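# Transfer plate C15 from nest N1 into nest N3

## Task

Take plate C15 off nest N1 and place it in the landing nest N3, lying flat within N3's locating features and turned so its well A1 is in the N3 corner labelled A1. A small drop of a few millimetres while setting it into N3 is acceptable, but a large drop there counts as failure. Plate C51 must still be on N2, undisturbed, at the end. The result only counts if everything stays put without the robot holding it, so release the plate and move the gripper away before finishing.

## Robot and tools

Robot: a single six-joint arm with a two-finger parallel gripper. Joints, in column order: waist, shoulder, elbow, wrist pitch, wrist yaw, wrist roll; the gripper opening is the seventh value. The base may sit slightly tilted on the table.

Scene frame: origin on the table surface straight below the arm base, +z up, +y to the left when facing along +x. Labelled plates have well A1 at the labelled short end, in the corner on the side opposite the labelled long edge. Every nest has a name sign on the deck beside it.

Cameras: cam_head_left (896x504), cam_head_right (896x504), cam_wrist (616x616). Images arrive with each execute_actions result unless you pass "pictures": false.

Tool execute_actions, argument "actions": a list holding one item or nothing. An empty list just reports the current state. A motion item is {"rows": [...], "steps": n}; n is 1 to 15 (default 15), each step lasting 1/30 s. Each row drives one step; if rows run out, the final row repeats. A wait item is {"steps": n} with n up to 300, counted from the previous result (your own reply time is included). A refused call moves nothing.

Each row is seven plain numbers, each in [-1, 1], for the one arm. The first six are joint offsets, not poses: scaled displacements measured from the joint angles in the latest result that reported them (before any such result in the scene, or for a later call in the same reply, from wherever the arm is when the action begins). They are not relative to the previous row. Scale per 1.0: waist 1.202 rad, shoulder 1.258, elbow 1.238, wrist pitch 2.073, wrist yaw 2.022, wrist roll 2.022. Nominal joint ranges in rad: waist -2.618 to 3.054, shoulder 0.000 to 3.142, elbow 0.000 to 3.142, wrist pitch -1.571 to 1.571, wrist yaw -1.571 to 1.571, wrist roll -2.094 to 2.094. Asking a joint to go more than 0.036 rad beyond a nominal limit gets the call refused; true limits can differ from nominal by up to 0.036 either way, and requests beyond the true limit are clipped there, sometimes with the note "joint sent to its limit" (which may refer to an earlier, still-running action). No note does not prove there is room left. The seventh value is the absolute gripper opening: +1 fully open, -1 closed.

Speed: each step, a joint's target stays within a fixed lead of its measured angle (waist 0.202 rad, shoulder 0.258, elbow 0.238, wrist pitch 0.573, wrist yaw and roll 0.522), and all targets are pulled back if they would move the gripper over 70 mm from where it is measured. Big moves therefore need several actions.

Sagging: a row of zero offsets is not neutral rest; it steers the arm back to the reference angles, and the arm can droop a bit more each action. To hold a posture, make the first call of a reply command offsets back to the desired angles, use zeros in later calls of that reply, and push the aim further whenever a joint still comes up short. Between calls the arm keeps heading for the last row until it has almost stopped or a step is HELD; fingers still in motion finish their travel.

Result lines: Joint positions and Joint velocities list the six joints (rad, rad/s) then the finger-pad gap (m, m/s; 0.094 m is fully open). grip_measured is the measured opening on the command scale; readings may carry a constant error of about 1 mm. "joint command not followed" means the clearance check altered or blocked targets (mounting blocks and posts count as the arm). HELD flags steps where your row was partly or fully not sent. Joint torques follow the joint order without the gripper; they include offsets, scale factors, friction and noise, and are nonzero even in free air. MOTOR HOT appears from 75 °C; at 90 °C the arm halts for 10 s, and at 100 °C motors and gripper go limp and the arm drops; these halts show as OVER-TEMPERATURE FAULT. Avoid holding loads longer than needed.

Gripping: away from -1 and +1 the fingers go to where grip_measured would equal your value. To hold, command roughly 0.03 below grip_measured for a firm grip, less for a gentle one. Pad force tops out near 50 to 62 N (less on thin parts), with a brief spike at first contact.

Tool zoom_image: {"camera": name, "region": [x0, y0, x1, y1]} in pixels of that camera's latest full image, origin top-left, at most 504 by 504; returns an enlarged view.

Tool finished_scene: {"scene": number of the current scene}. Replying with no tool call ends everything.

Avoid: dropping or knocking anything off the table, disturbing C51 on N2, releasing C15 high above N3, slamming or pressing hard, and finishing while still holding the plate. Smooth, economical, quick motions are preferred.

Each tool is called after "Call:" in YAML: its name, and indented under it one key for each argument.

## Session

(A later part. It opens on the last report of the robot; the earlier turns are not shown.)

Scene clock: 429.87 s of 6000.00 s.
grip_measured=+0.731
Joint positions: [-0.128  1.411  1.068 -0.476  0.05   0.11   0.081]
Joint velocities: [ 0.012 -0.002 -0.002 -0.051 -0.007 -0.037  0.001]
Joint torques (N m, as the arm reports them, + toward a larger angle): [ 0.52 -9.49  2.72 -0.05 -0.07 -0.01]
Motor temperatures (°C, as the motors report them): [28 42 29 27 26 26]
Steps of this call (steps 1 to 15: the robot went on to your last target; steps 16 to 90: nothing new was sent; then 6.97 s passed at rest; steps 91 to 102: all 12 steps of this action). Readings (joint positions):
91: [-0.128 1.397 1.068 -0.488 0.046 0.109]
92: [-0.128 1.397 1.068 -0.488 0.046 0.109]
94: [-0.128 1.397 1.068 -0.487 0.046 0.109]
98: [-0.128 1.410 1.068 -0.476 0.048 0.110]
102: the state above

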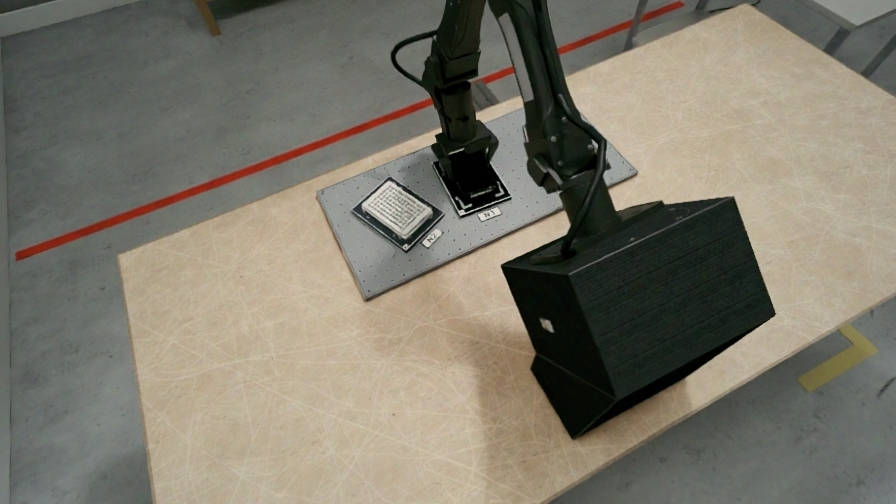

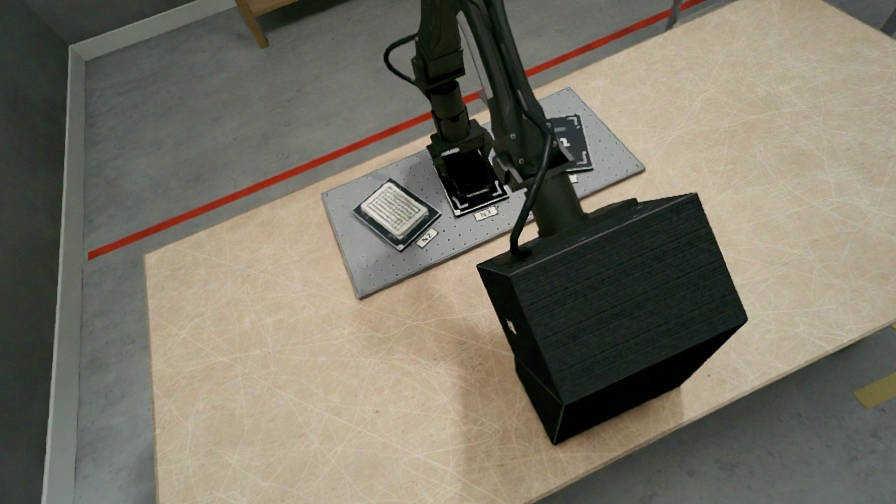

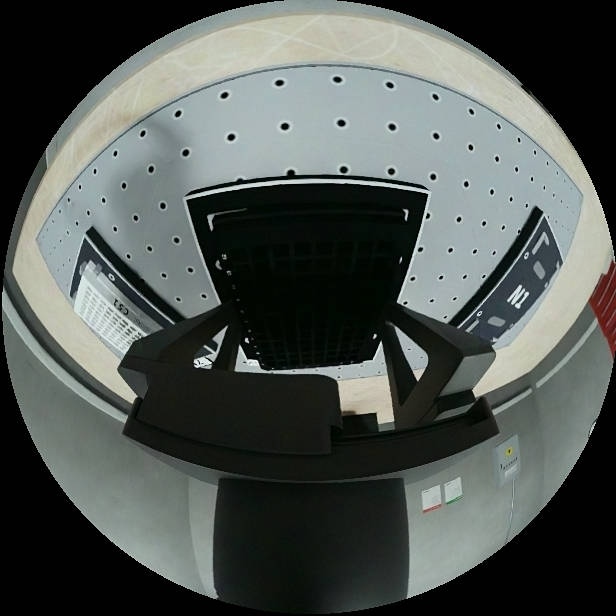

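Call:
execute_actions:
  actions:
    - {"rows":[[0,-0.01,0,0,0,0,0.66],[0,-0.018,0,0,0,0,0.66],[0,-0.022,0,0,0,0,0.66],[0,-0.022,0,0,0,0,0.66],[0,-0.022,0,0,0,0,0.66],[0,-0.022,0,-0.002,0,0,0.66],[0,-0.022,0,-0.004,0,0,0.66],[0,-0.022,0,-0.006,0,0,0.66]],"steps":14}

Call:
zoom_image:
  camera: "cam_wrist"
  region: [170,150,470,400]

Scene clock: 441.37 s of 6000.00 s.
grip_measured=+0.731
Joint positions: [-0.128  1.407  1.068 -0.478  0.05   0.11   0.081]
Joint velocities: [ 0.012 -0.002 -0.007  0.022  0.022 -0.051  0.001]
Joint torques (N m, as the arm reports them, + toward a larger angle): [  0.24 -12.66   3.15  -0.37   0.01  -0.02]
Motor temperatures (°C, as the motors report them): [28 41 29 27 26 26]
Steps of this call (steps 1 to 15: the robot went on to your last target; steps 16 to 90: nothing new was sent; then 8.03 s passed at rest; steps 91 to 104: all 14 steps of this action). Readings (joint positions):
91: [-0.128 1.411 1.068 -0.476 0.050 0.110]
92: [-0.128 1.410 1.068 -0.476 0.050 0.110]
94: [-0.128 1.409 1.068 -0.477 0.050 0.110]
98: [-0.128 1.407 1.068 -0.478 0.050 0.110]
104: the state above

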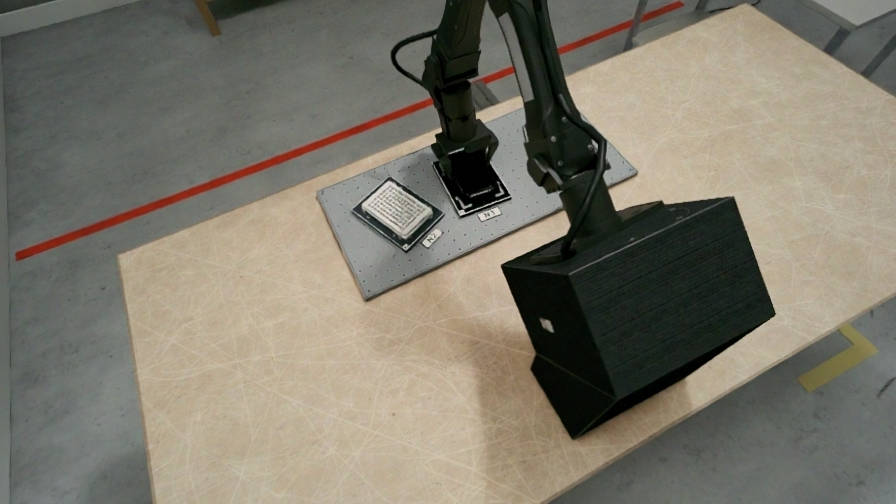

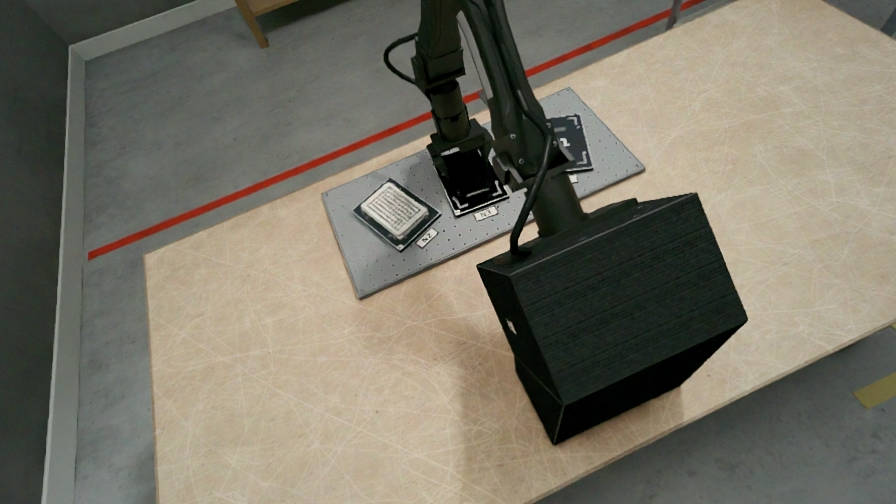

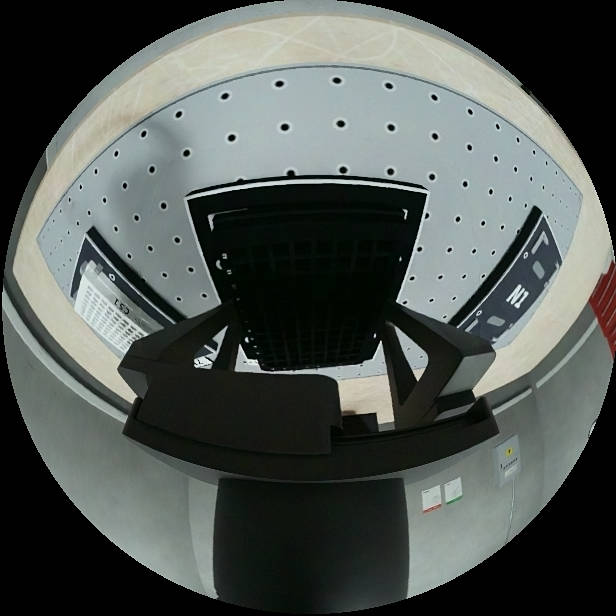

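Region (170, 150, 470, 400) of cam_wrist's 616x616 image, scaled by 1.680, with more detail than that image has.

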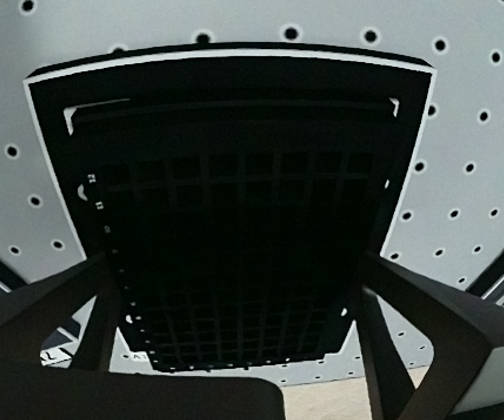

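Call:
execute_actions:
  actions:
    - {"rows":[[0,-0.016,0,-0.003,0,0,0.66],[0,-0.016,0,-0.006,0,0,0.66],[0,-0.016,0,-0.009,0,0,0.66],[0,-0.016,0,-0.011,0,0,0.66],[0,-0.016,0,-0.013,0,0,0.66]],"steps":10}

Call:
zoom_image:
  camera: "cam_wrist"
  region: [170,150,470,400]

Scene clock: 457.93 s of 6000.00 s.
grip_measured=+0.731
Joint positions: [-0.128  1.407  1.068 -0.485  0.05   0.11   0.081]
Joint velocities: [-0.002  0.002 -0.007 -0.051 -0.022 -0.11   0.   ]
Joint torques (N m, as the arm reports them, + toward a larger angle): [  0.37 -12.13   2.94  -0.48  -0.02  -0.02]
Motor temperatures (°C, as the motors report them): [28 43 29 27 26 26]
Steps of this call (steps 1 to 15: the robot went on to your last target; steps 16 to 90: nothing new was sent; then 13.23 s passed at rest; steps 91 to 100: all 10 steps of this action). Readings (joint positions):
91: [-0.128 1.407 1.068 -0.478 0.050 0.110]
92: [-0.128 1.407 1.068 -0.478 0.050 0.110]
94: [-0.128 1.407 1.068 -0.479 0.050 0.110]
98: [-0.128 1.407 1.068 -0.483 0.050 0.110]
100: the state above

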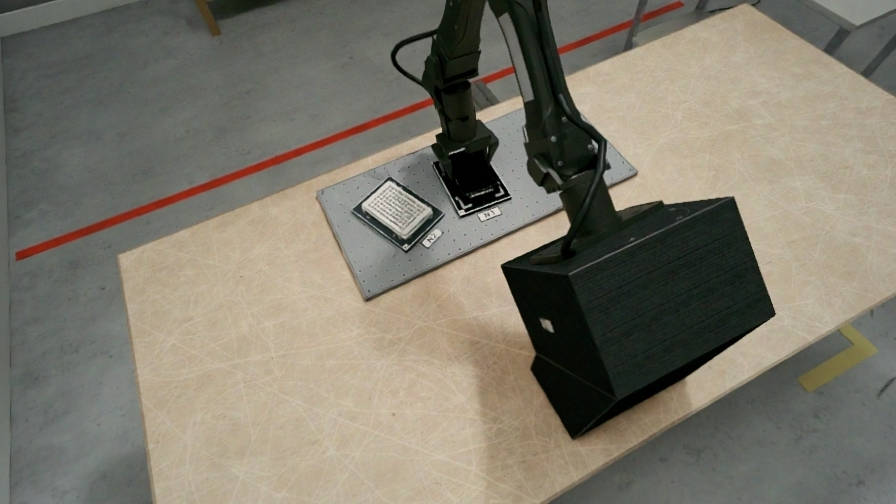

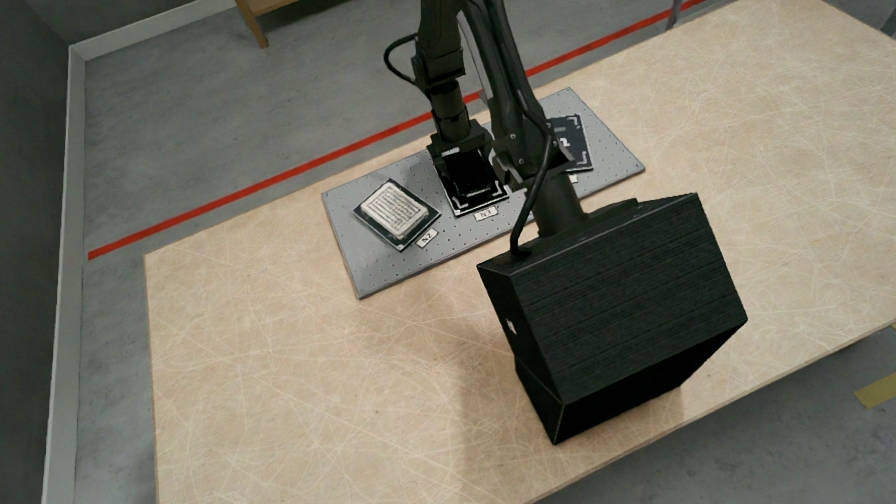

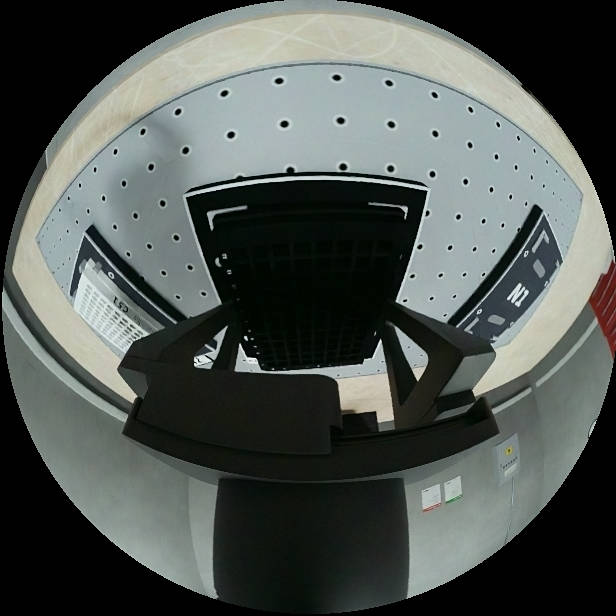

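Region (170, 150, 470, 400) of cam_wrist's 616x616 image, scaled by 1.680, with more detail than that image has.

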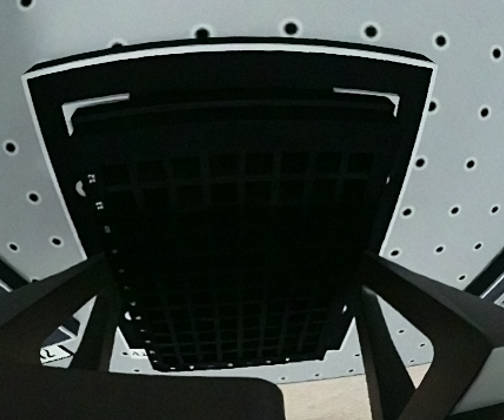

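Call:
execute_actions:
  actions:
    - {"rows":[[0,-0.016,0,-0.006,0,0,0.66],[0,-0.02,0,-0.006,0,0,0.66],[0,-0.024,0,-0.008,0,0,0.66],[0,-0.024,0,-0.01,0,0,0.66],[0,-0.024,0,-0.012,0,0,0.66]],"steps":12}

Call:
zoom_image:
  camera: "cam_wrist"
  region: [170,150,470,400]

Scene clock: 465.07 s of 6000.00 s.
grip_measured=+0.731
Joint positions: [-0.128  1.402  1.068 -0.494  0.05   0.11   0.081]
Joint velocities: [-0.002  0.002  0.012 -0.037 -0.066 -0.037 -0.001]
Joint torques (N m, as the arm reports them, + toward a larger angle): [  0.4  -12.35   2.74  -0.42  -0.04  -0.02]
Motor temperatures (°C, as the motors report them): [28 43 29 27 26 26]
Steps of this call (steps 1 to 15: the robot went on to your last target; steps 16 to 90: nothing new was sent; then 3.73 s passed at rest; steps 91 to 102: all 12 steps of this action). Readings (joint positions):
91: [-0.128 1.407 1.068 -0.487 0.050 0.110]
92: [-0.128 1.407 1.068 -0.487 0.050 0.110]
94: [-0.128 1.407 1.068 -0.487 0.050 0.110]
98: [-0.128 1.404 1.068 -0.490 0.050 0.110]
102: the state above

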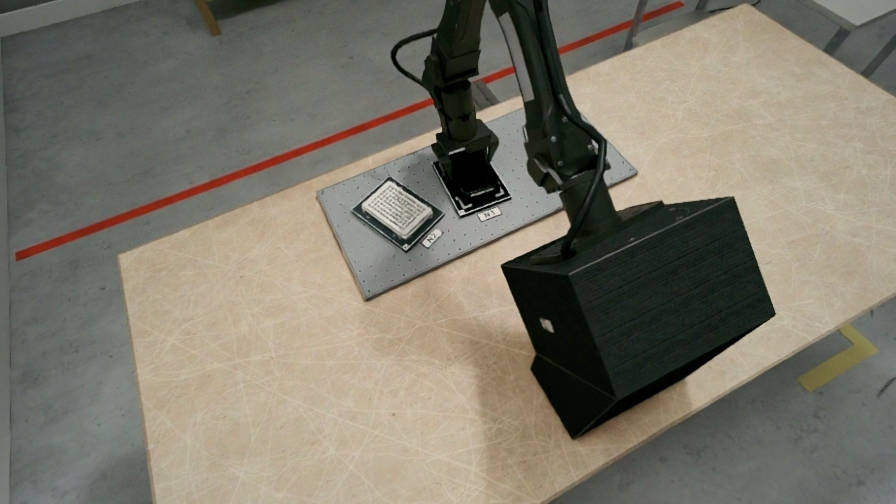

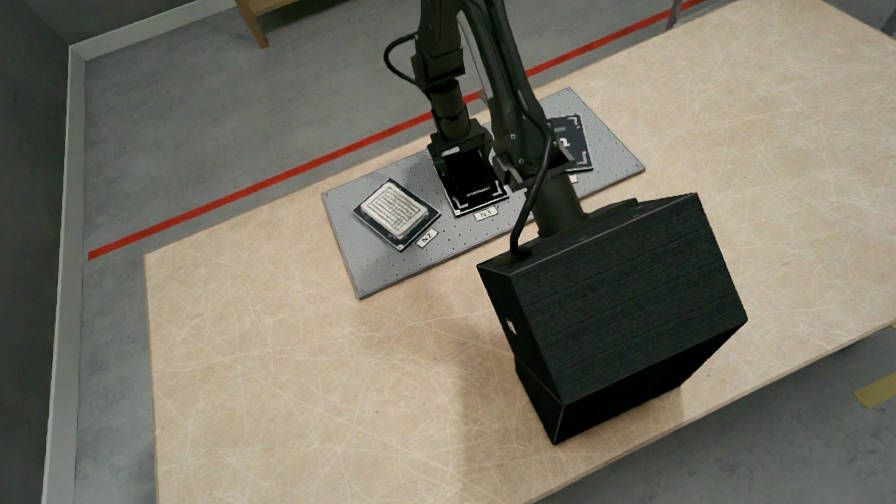

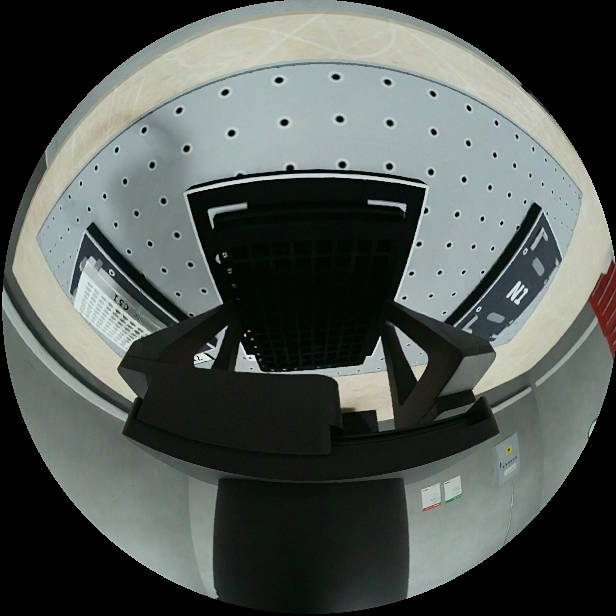

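Region (170, 150, 470, 400) of cam_wrist's 616x616 image, scaled by 1.680, with more detail than that image has.

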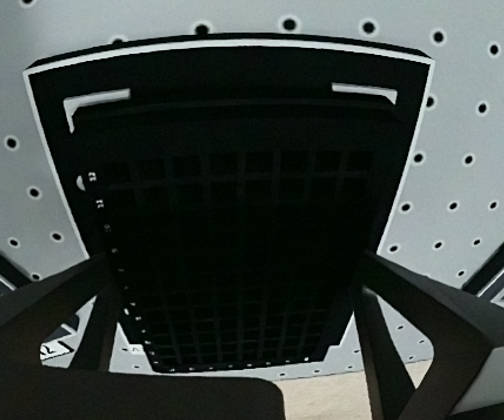

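Call:
execute_actions:
  actions:
    - {"rows":[[0,0,0,0.004,0,0,0.66],[0,0,0,0.008,0,0,0.66],[0,0.002,0,0.011,0,0,0.66],[0,0.004,0,0.0125,0,0,0.66],[0,0.006,0,0.014,0,0,0.66],[0,0.008,0,0.0155,0,0,0.66],[0,0.01,0,0.017,0,0,0.66],[0,0.012,0,0.018,0,0,0.66],[0,0.014,0,0.019,0,0,0.66]],"steps":14}

Call:
zoom_image:
  camera: "cam_wrist"
  region: [170,150,470,400]

Scene clock: 480.70 s of 6000.00 s.
grip_measured=+0.731
Joint positions: [-0.128  1.411  1.068 -0.476  0.05   0.11   0.081]
Joint velocities: [ 0.012 -0.022  0.007 -0.007 -0.037 -0.037 -0.001]
Joint torques (N m, as the arm reports them, + toward a larger angle): [ 0.41 -9.54  2.84 -0.09 -0.09  0.  ]
Motor temperatures (°C, as the motors report them): [28 44 29 27 26 26]
Steps of this call (steps 1 to 15: the robot went on to your last target; steps 16 to 90: nothing new was sent; then 12.17 s passed at rest; steps 91 to 104: all 14 steps of this action). Readings (joint positions):
91: [-0.128 1.402 1.068 -0.496 0.050 0.110]
92: [-0.128 1.402 1.068 -0.496 0.050 0.110]
94: [-0.128 1.402 1.068 -0.493 0.050 0.110]
98: [-0.128 1.404 1.068 -0.482 0.050 0.110]
104: the state above

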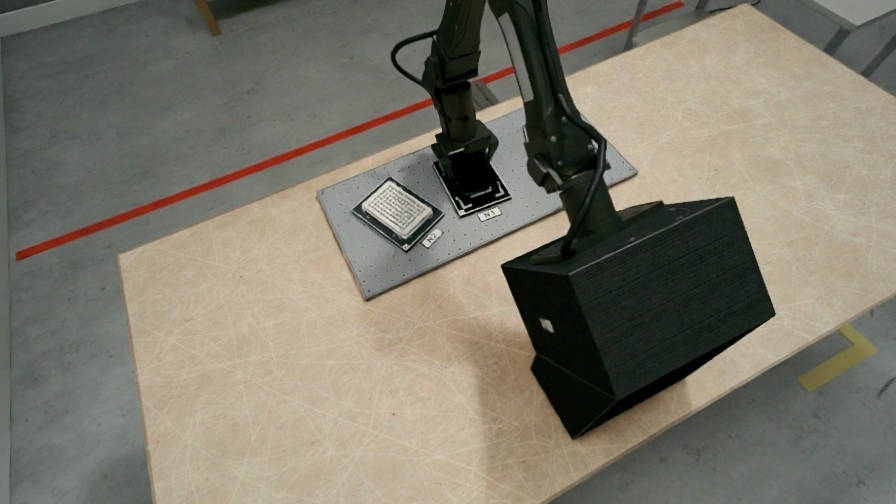

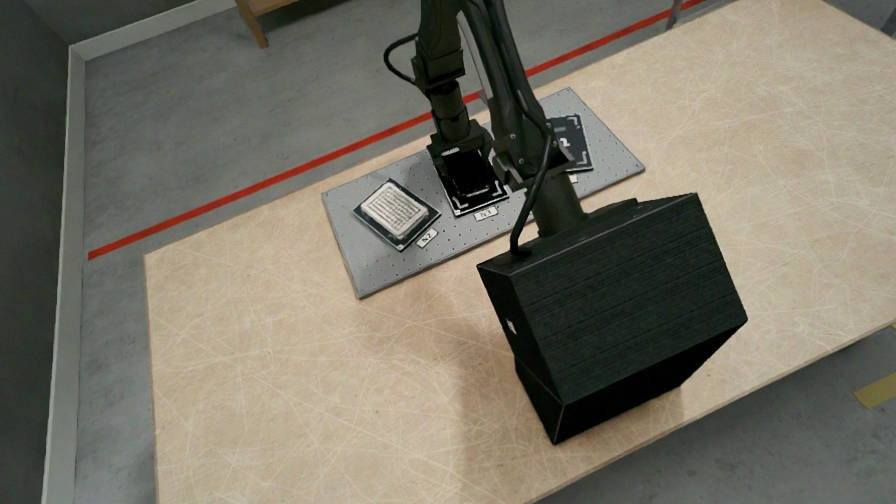

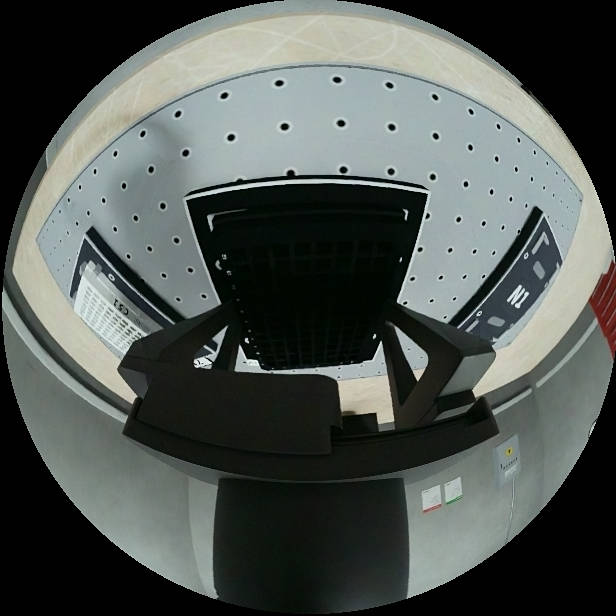

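Region (170, 150, 470, 400) of cam_wrist's 616x616 image, scaled by 1.680, with more detail than that image has.

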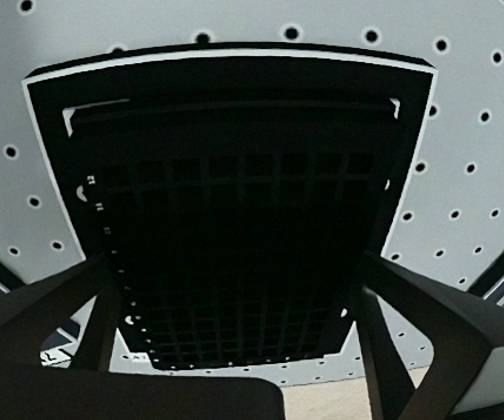

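Call:
execute_actions:
  actions:
    - {"rows":[[0,-0.012,0,0,0,0,0.66],[0,-0.02,0,-0.003,0,0,0.66],[0,-0.025,0,-0.006,0,0,0.66],[0,-0.025,0,-0.009,0,0,0.66],[0,-0.025,0,-0.012,0,0,0.66],[0,-0.025,0,-0.014,0,0,0.66]],"steps":14}
  pictures: false

Call:
execute_actions:
  actions:
    - {"rows":[[0,0,0,-0.004,0,0,0.66],[0,0,0,-0.004,0,0,0.66],[0,0,0,-0.004,0,0,0.66],[0,0.003,0,-0.004,0,0,0.66],[0,0.006,0,-0.004,0,0,0.66],[0,0.009,0,-0.004,0,0,0.66],[0,0.012,0,-0.004,0,0,0.66]],"steps":12}

Call:
zoom_image:
  camera: "cam_wrist"
  region: [170,150,470,400]

Scene clock: 498.80 s of 6000.00 s.
grip_measured=+0.731
Joint positions: [-0.128  1.403  1.068 -0.492  0.05   0.11   0.081]
Joint velocities: [-0.007 -0.002  0.007 -0.081  0.037 -0.007 -0.   ]
Joint torques (N m, as the arm reports them, + toward a larger angle): [  0.33 -12.65   2.97  -0.43  -0.03  -0.02]
Motor temperatures (°C, as the motors report them): [28 42 29 27 26 26]
Steps of this call (steps 1 to 15: the robot went on to your last target; steps 16 to 90: nothing new was sent; then 14.63 s passed at rest; steps 91 to 104: all 14 steps of this action). Readings (joint positions):
91: [-0.128 1.411 1.068 -0.476 0.050 0.110]
92: [-0.128 1.410 1.068 -0.476 0.050 0.110]
94: [-0.128 1.407 1.068 -0.479 0.050 0.110]
98: [-0.128 1.403 1.068 -0.486 0.050 0.110]
104: the state above

Scene clock: 499.20 s of 6000.00 s.
grip_measured=+0.731
Joint positions: [-0.128  1.409  1.068 -0.491  0.05   0.11   0.081]
Joint velocities: [ 0.007  0.002 -0.002 -0.037  0.007 -0.037 -0.001]
Joint torques (N m, as the arm reports them, + toward a larger angle): [ 0.34 -9.44  2.75 -0.4   0.   -0.01]
Motor temperatures (°C, as the motors report them): [28 42 29 27 26 26]
Steps of this call (steps 1 to 12: all 12 steps of this action). Readings (joint positions):
1: [-0.128 1.403 1.068 -0.492 0.050 0.110]
2: [-0.128 1.403 1.068 -0.492 0.050 0.110]
4: [-0.128 1.403 1.068 -0.492 0.050 0.110]
8: [-0.128 1.405 1.068 -0.492 0.050 0.110]
12: the state above

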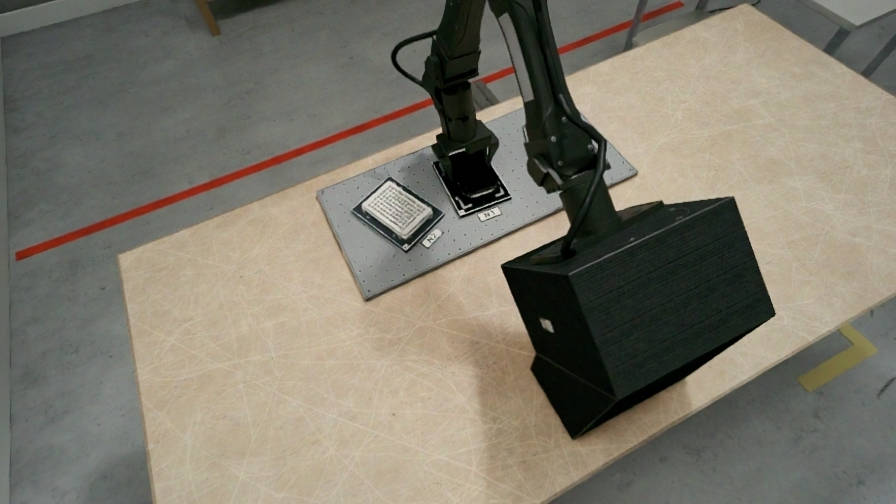

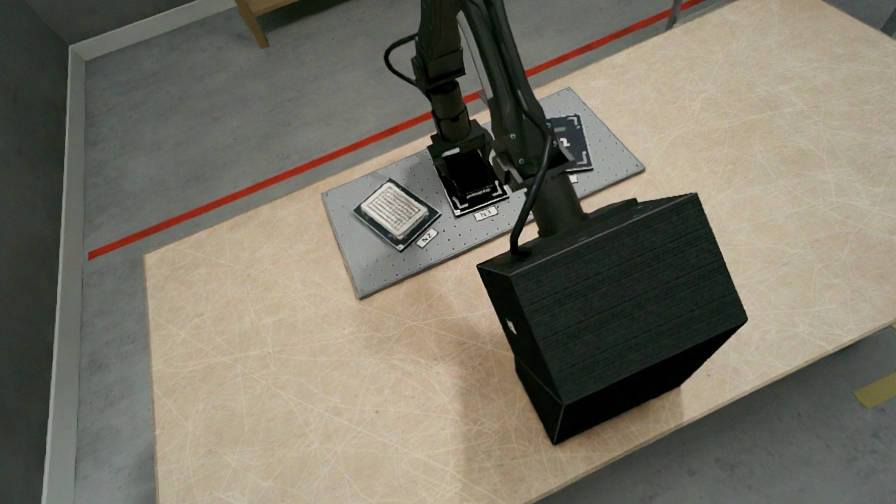

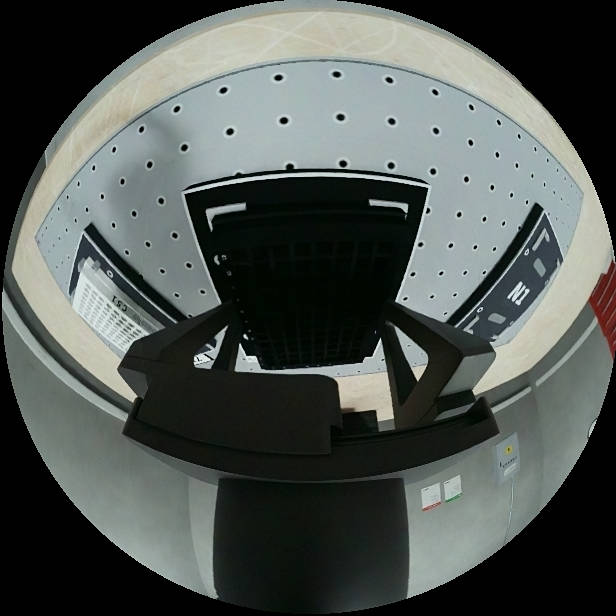

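Region (170, 150, 470, 400) of cam_wrist's 616x616 image, scaled by 1.680, with more detail than that image has.

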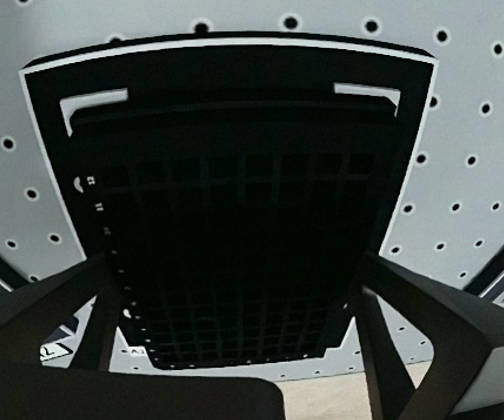

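Call:
zoom_image:
  camera: "cam_head_left"
  region: [410,120,540,230]

Call:
zoom_image:
  camera: "cam_head_right"
  region: [410,120,540,230]

Region (410, 120, 540, 230) of cam_head_left's 896x504 image, scaled by 3.877, with more detail than that image has; it fills the top 426 rows of this view, and the rest is white.

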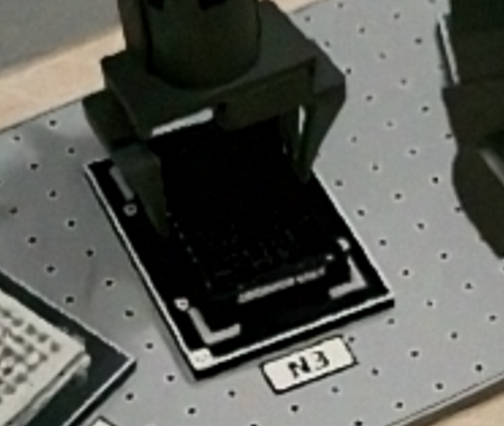

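Region (410, 120, 540, 230) of cam_head_right's 896x504 image, scaled by 3.877, with more detail than that image has; it fills the top 426 rows of this view, and the rest is white.

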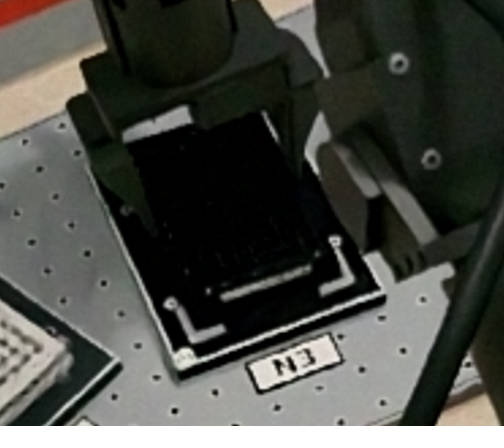

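Call:
execute_actions:
  actions:
    - {"rows":[[0,-0.012,0,0,0,0,0.66],[0,-0.02,0,0,0,0,0.66],[0,-0.024,0,0,0,0,0.66],[0,-0.024,0,0,0,0,0.66],[0,-0.024,0,0,0,0,0.66],[0,-0.024,-0.002,0,0,0,0.66],[0,-0.024,-0.004,0,0,0,0.66],[0,-0.024,-0.006,0,0,0,0.66],[0,-0.024,-0.008,0,0,0,0.66]],"steps":15}

Call:
zoom_image:
  camera: "cam_wrist"
  region: [170,150,470,400]

Scene clock: 523.33 s of 6000.00 s.
grip_measured=+0.731
Joint positions: [-0.128  1.402  1.068 -0.491  0.05   0.11   0.081]
Joint velocities: [ 0.002  0.017 -0.017  0.022  0.022  0.022  0.001]
Joint torques (N m, as the arm reports them, + toward a larger angle): [  0.25 -12.45   2.21  -0.32  -0.01  -0.01]
Motor temperatures (°C, as the motors report them): [28 42 29 27 26 26]
Steps of this call (steps 1 to 15: the robot went on to your last target; steps 16 to 90: nothing new was sent; then 20.63 s passed at rest; steps 91 to 105: all 15 steps of this action). Readings (joint positions):
91: [-0.128 1.409 1.068 -0.491 0.050 0.110]
92: [-0.128 1.409 1.068 -0.491 0.050 0.110]
94: [-0.128 1.407 1.068 -0.491 0.050 0.110]
98: [-0.128 1.402 1.068 -0.491 0.050 0.110]
105: the state above

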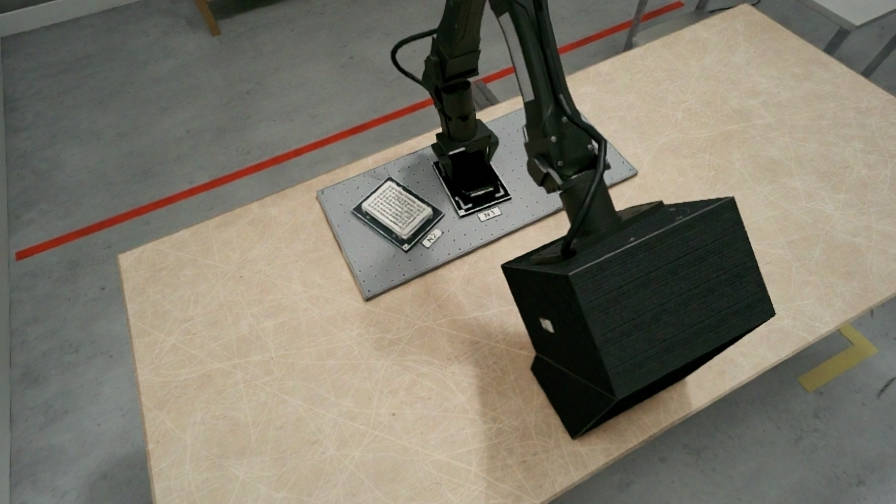

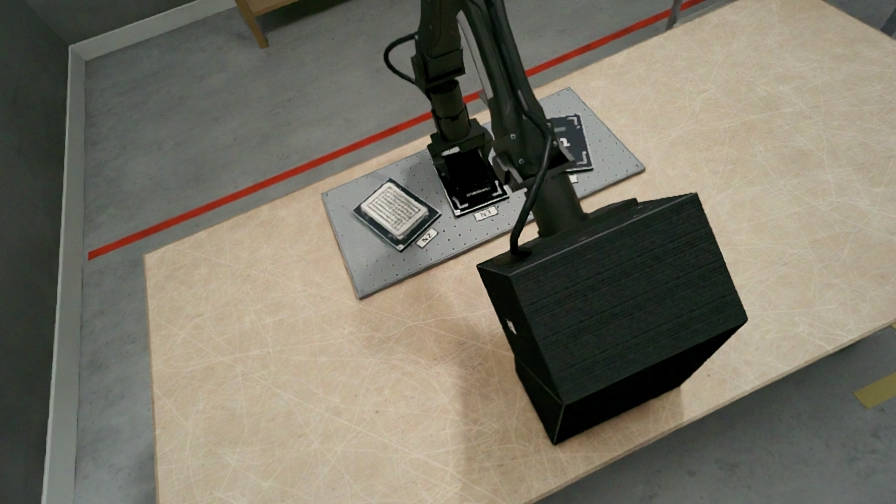

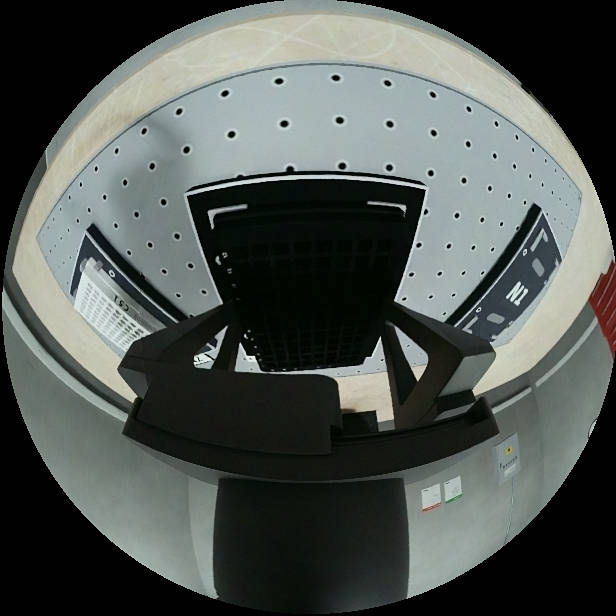

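Region (170, 150, 470, 400) of cam_wrist's 616x616 image, scaled by 1.680, with more detail than that image has.

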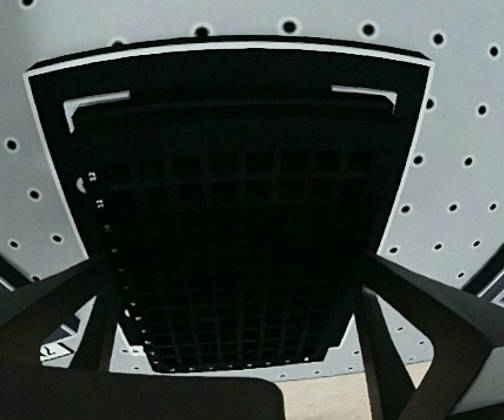

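Elbow hasn't moved at −.010; push further.

Call:
execute_actions:
  actions:
    - {"rows":[[0,-0.016,-0.008,0,0,0,0.66],[0,-0.016,-0.01,0,0,0,0.66],[0,-0.016,-0.012,0,0,0,0.66],[0,-0.016,-0.014,0,0,0,0.66],[0,-0.016,-0.016,0,0,0,0.66]],"steps":12}

Call:
zoom_image:
  camera: "cam_wrist"
  region: [170,150,470,400]

Scene clock: 541.23 s of 6000.00 s.
grip_measured=+0.731
Joint positions: [-0.128  1.402  1.068 -0.491  0.05   0.11   0.081]
Joint velocities: [-0.002 -0.017  0.007 -0.095 -0.095  0.007  0.   ]
Joint torques (N m, as the arm reports them, + toward a larger angle): [  0.45 -12.05   1.59  -0.26  -0.04  -0.02]
Motor temperatures (°C, as the motors report them): [28 44 29 27 26 26]
Steps of this call (steps 1 to 15: the robot went on to your last target; steps 16 to 90: nothing new was sent; then 14.50 s passed at rest; steps 91 to 102: all 12 steps of this action). Readings (joint positions):
91: [-0.128 1.402 1.068 -0.491 0.050 0.110]
92: [-0.128 1.402 1.068 -0.491 0.050 0.110]
94: [-0.128 1.402 1.068 -0.491 0.050 0.110]
98: [-0.128 1.402 1.068 -0.491 0.050 0.110]
102: the state above

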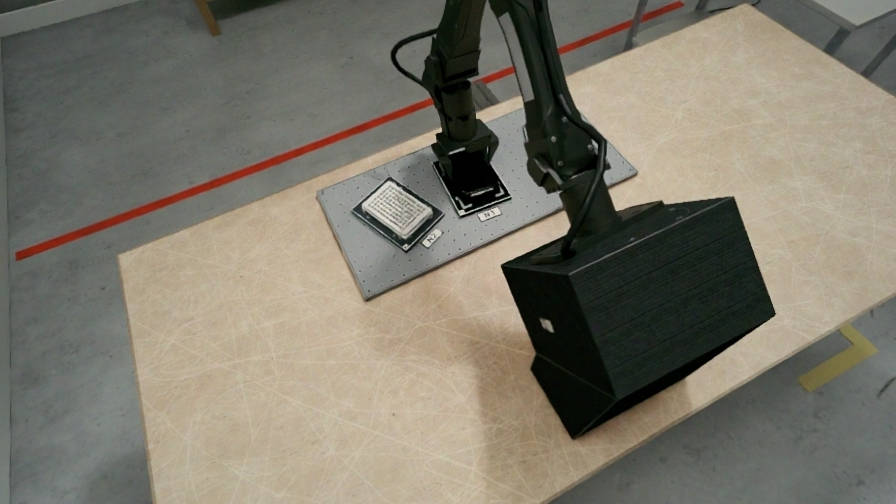

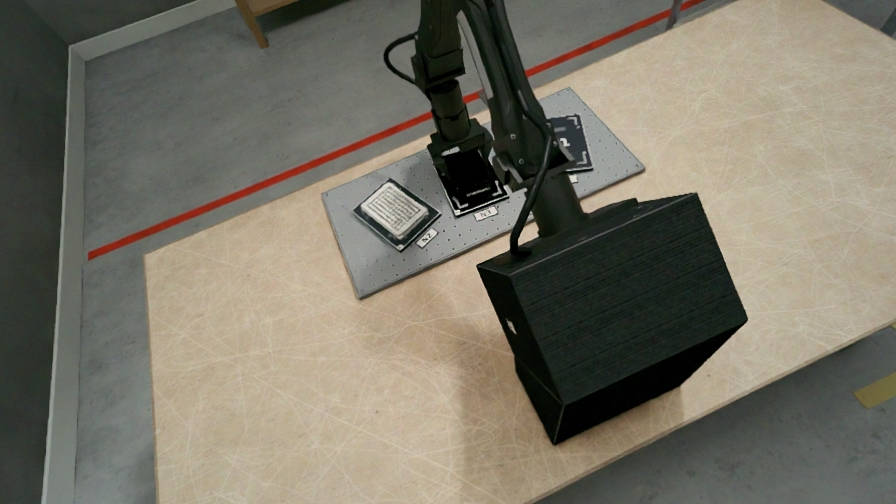

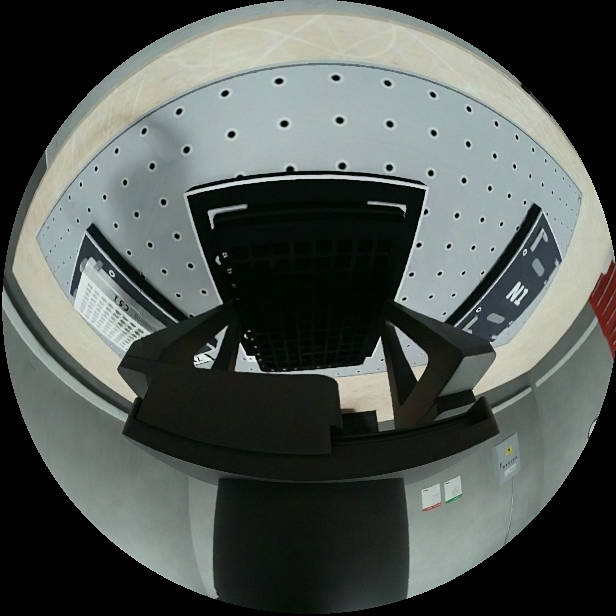

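Region (170, 150, 470, 400) of cam_wrist's 616x616 image, scaled by 1.680, with more detail than that image has.

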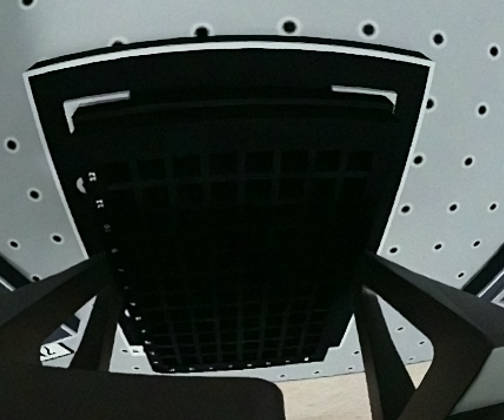

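Call:
execute_actions:
  actions:
    - {"rows":[[0,-0.016,0,-0.003,0,0,0.66],[0,-0.016,0,-0.006,0,0,0.66],[0,-0.016,0,-0.008,0,0,0.66],[0,-0.016,0,-0.01,0,0,0.66],[0,-0.016,0,-0.011,0,0,0.66]],"steps":15}

Call:
zoom_image:
  camera: "cam_wrist"
  region: [170,150,470,400]

Scene clock: 556.73 s of 6000.00 s.
grip_measured=+0.731
Joint positions: [-0.128  1.402  1.068 -0.496  0.05   0.11   0.081]
Joint velocities: [-0.002 -0.002 -0.012 -0.022 -0.007  0.051  0.001]
Joint torques (N m, as the arm reports them, + toward a larger angle): [  0.22 -12.18   2.85  -0.46  -0.03   0.01]
Motor temperatures (°C, as the motors report them): [28 44 29 27 26 26]
Steps of this call (steps 1 to 15: the robot went on to your last target; steps 16 to 90: nothing new was sent; then 12.00 s passed at rest; steps 91 to 105: all 15 steps of this action). Readings (joint positions):
91: [-0.128 1.402 1.068 -0.491 0.050 0.110]
92: [-0.128 1.402 1.068 -0.491 0.050 0.110]
94: [-0.128 1.402 1.068 -0.492 0.050 0.110]
98: [-0.128 1.402 1.068 -0.496 0.050 0.110]
105: the state above

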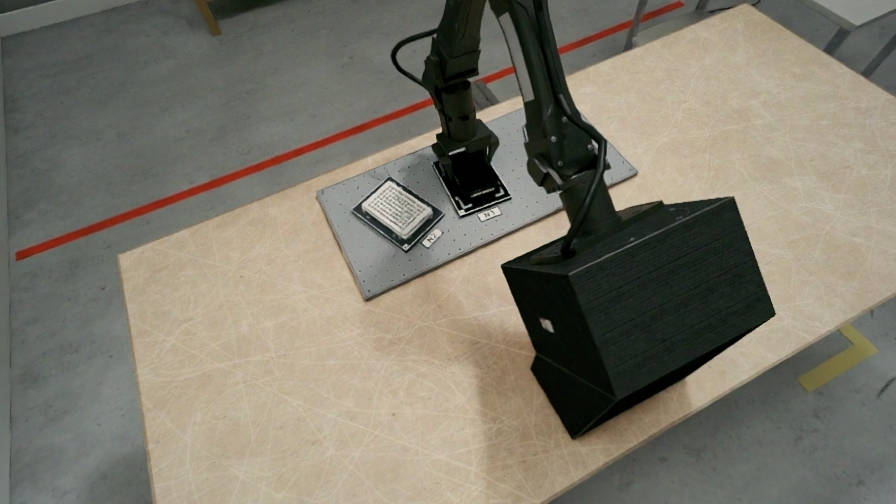

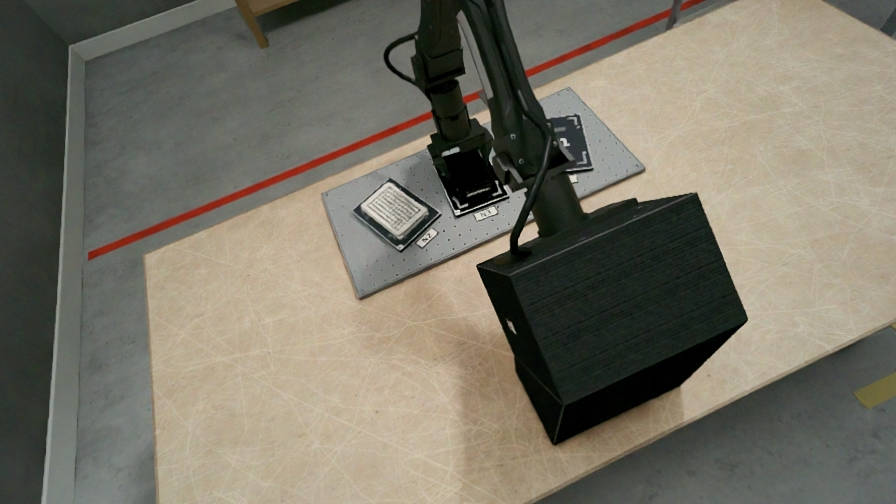

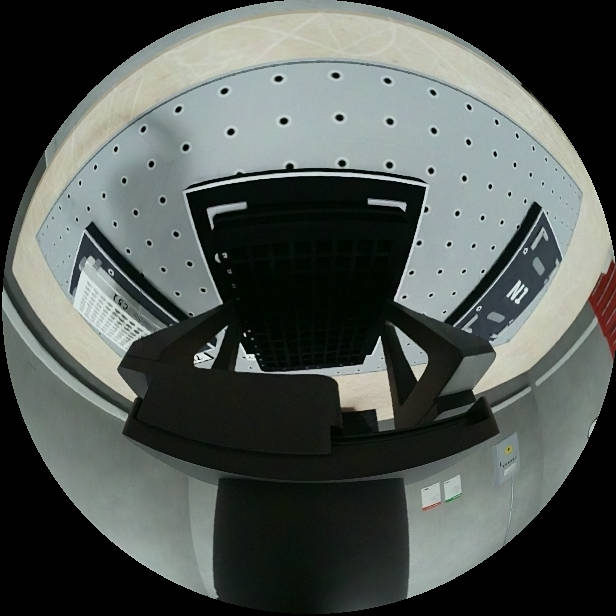

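Region (170, 150, 470, 400) of cam_wrist's 616x616 image, scaled by 1.680, with more detail than that image has.

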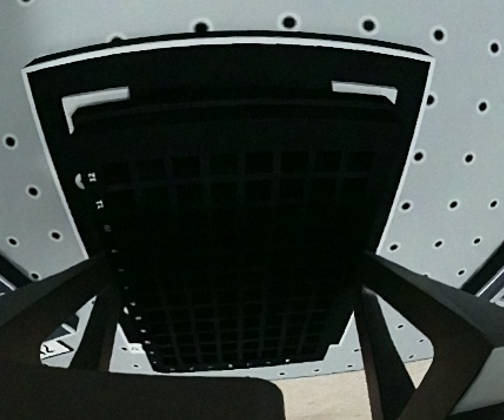

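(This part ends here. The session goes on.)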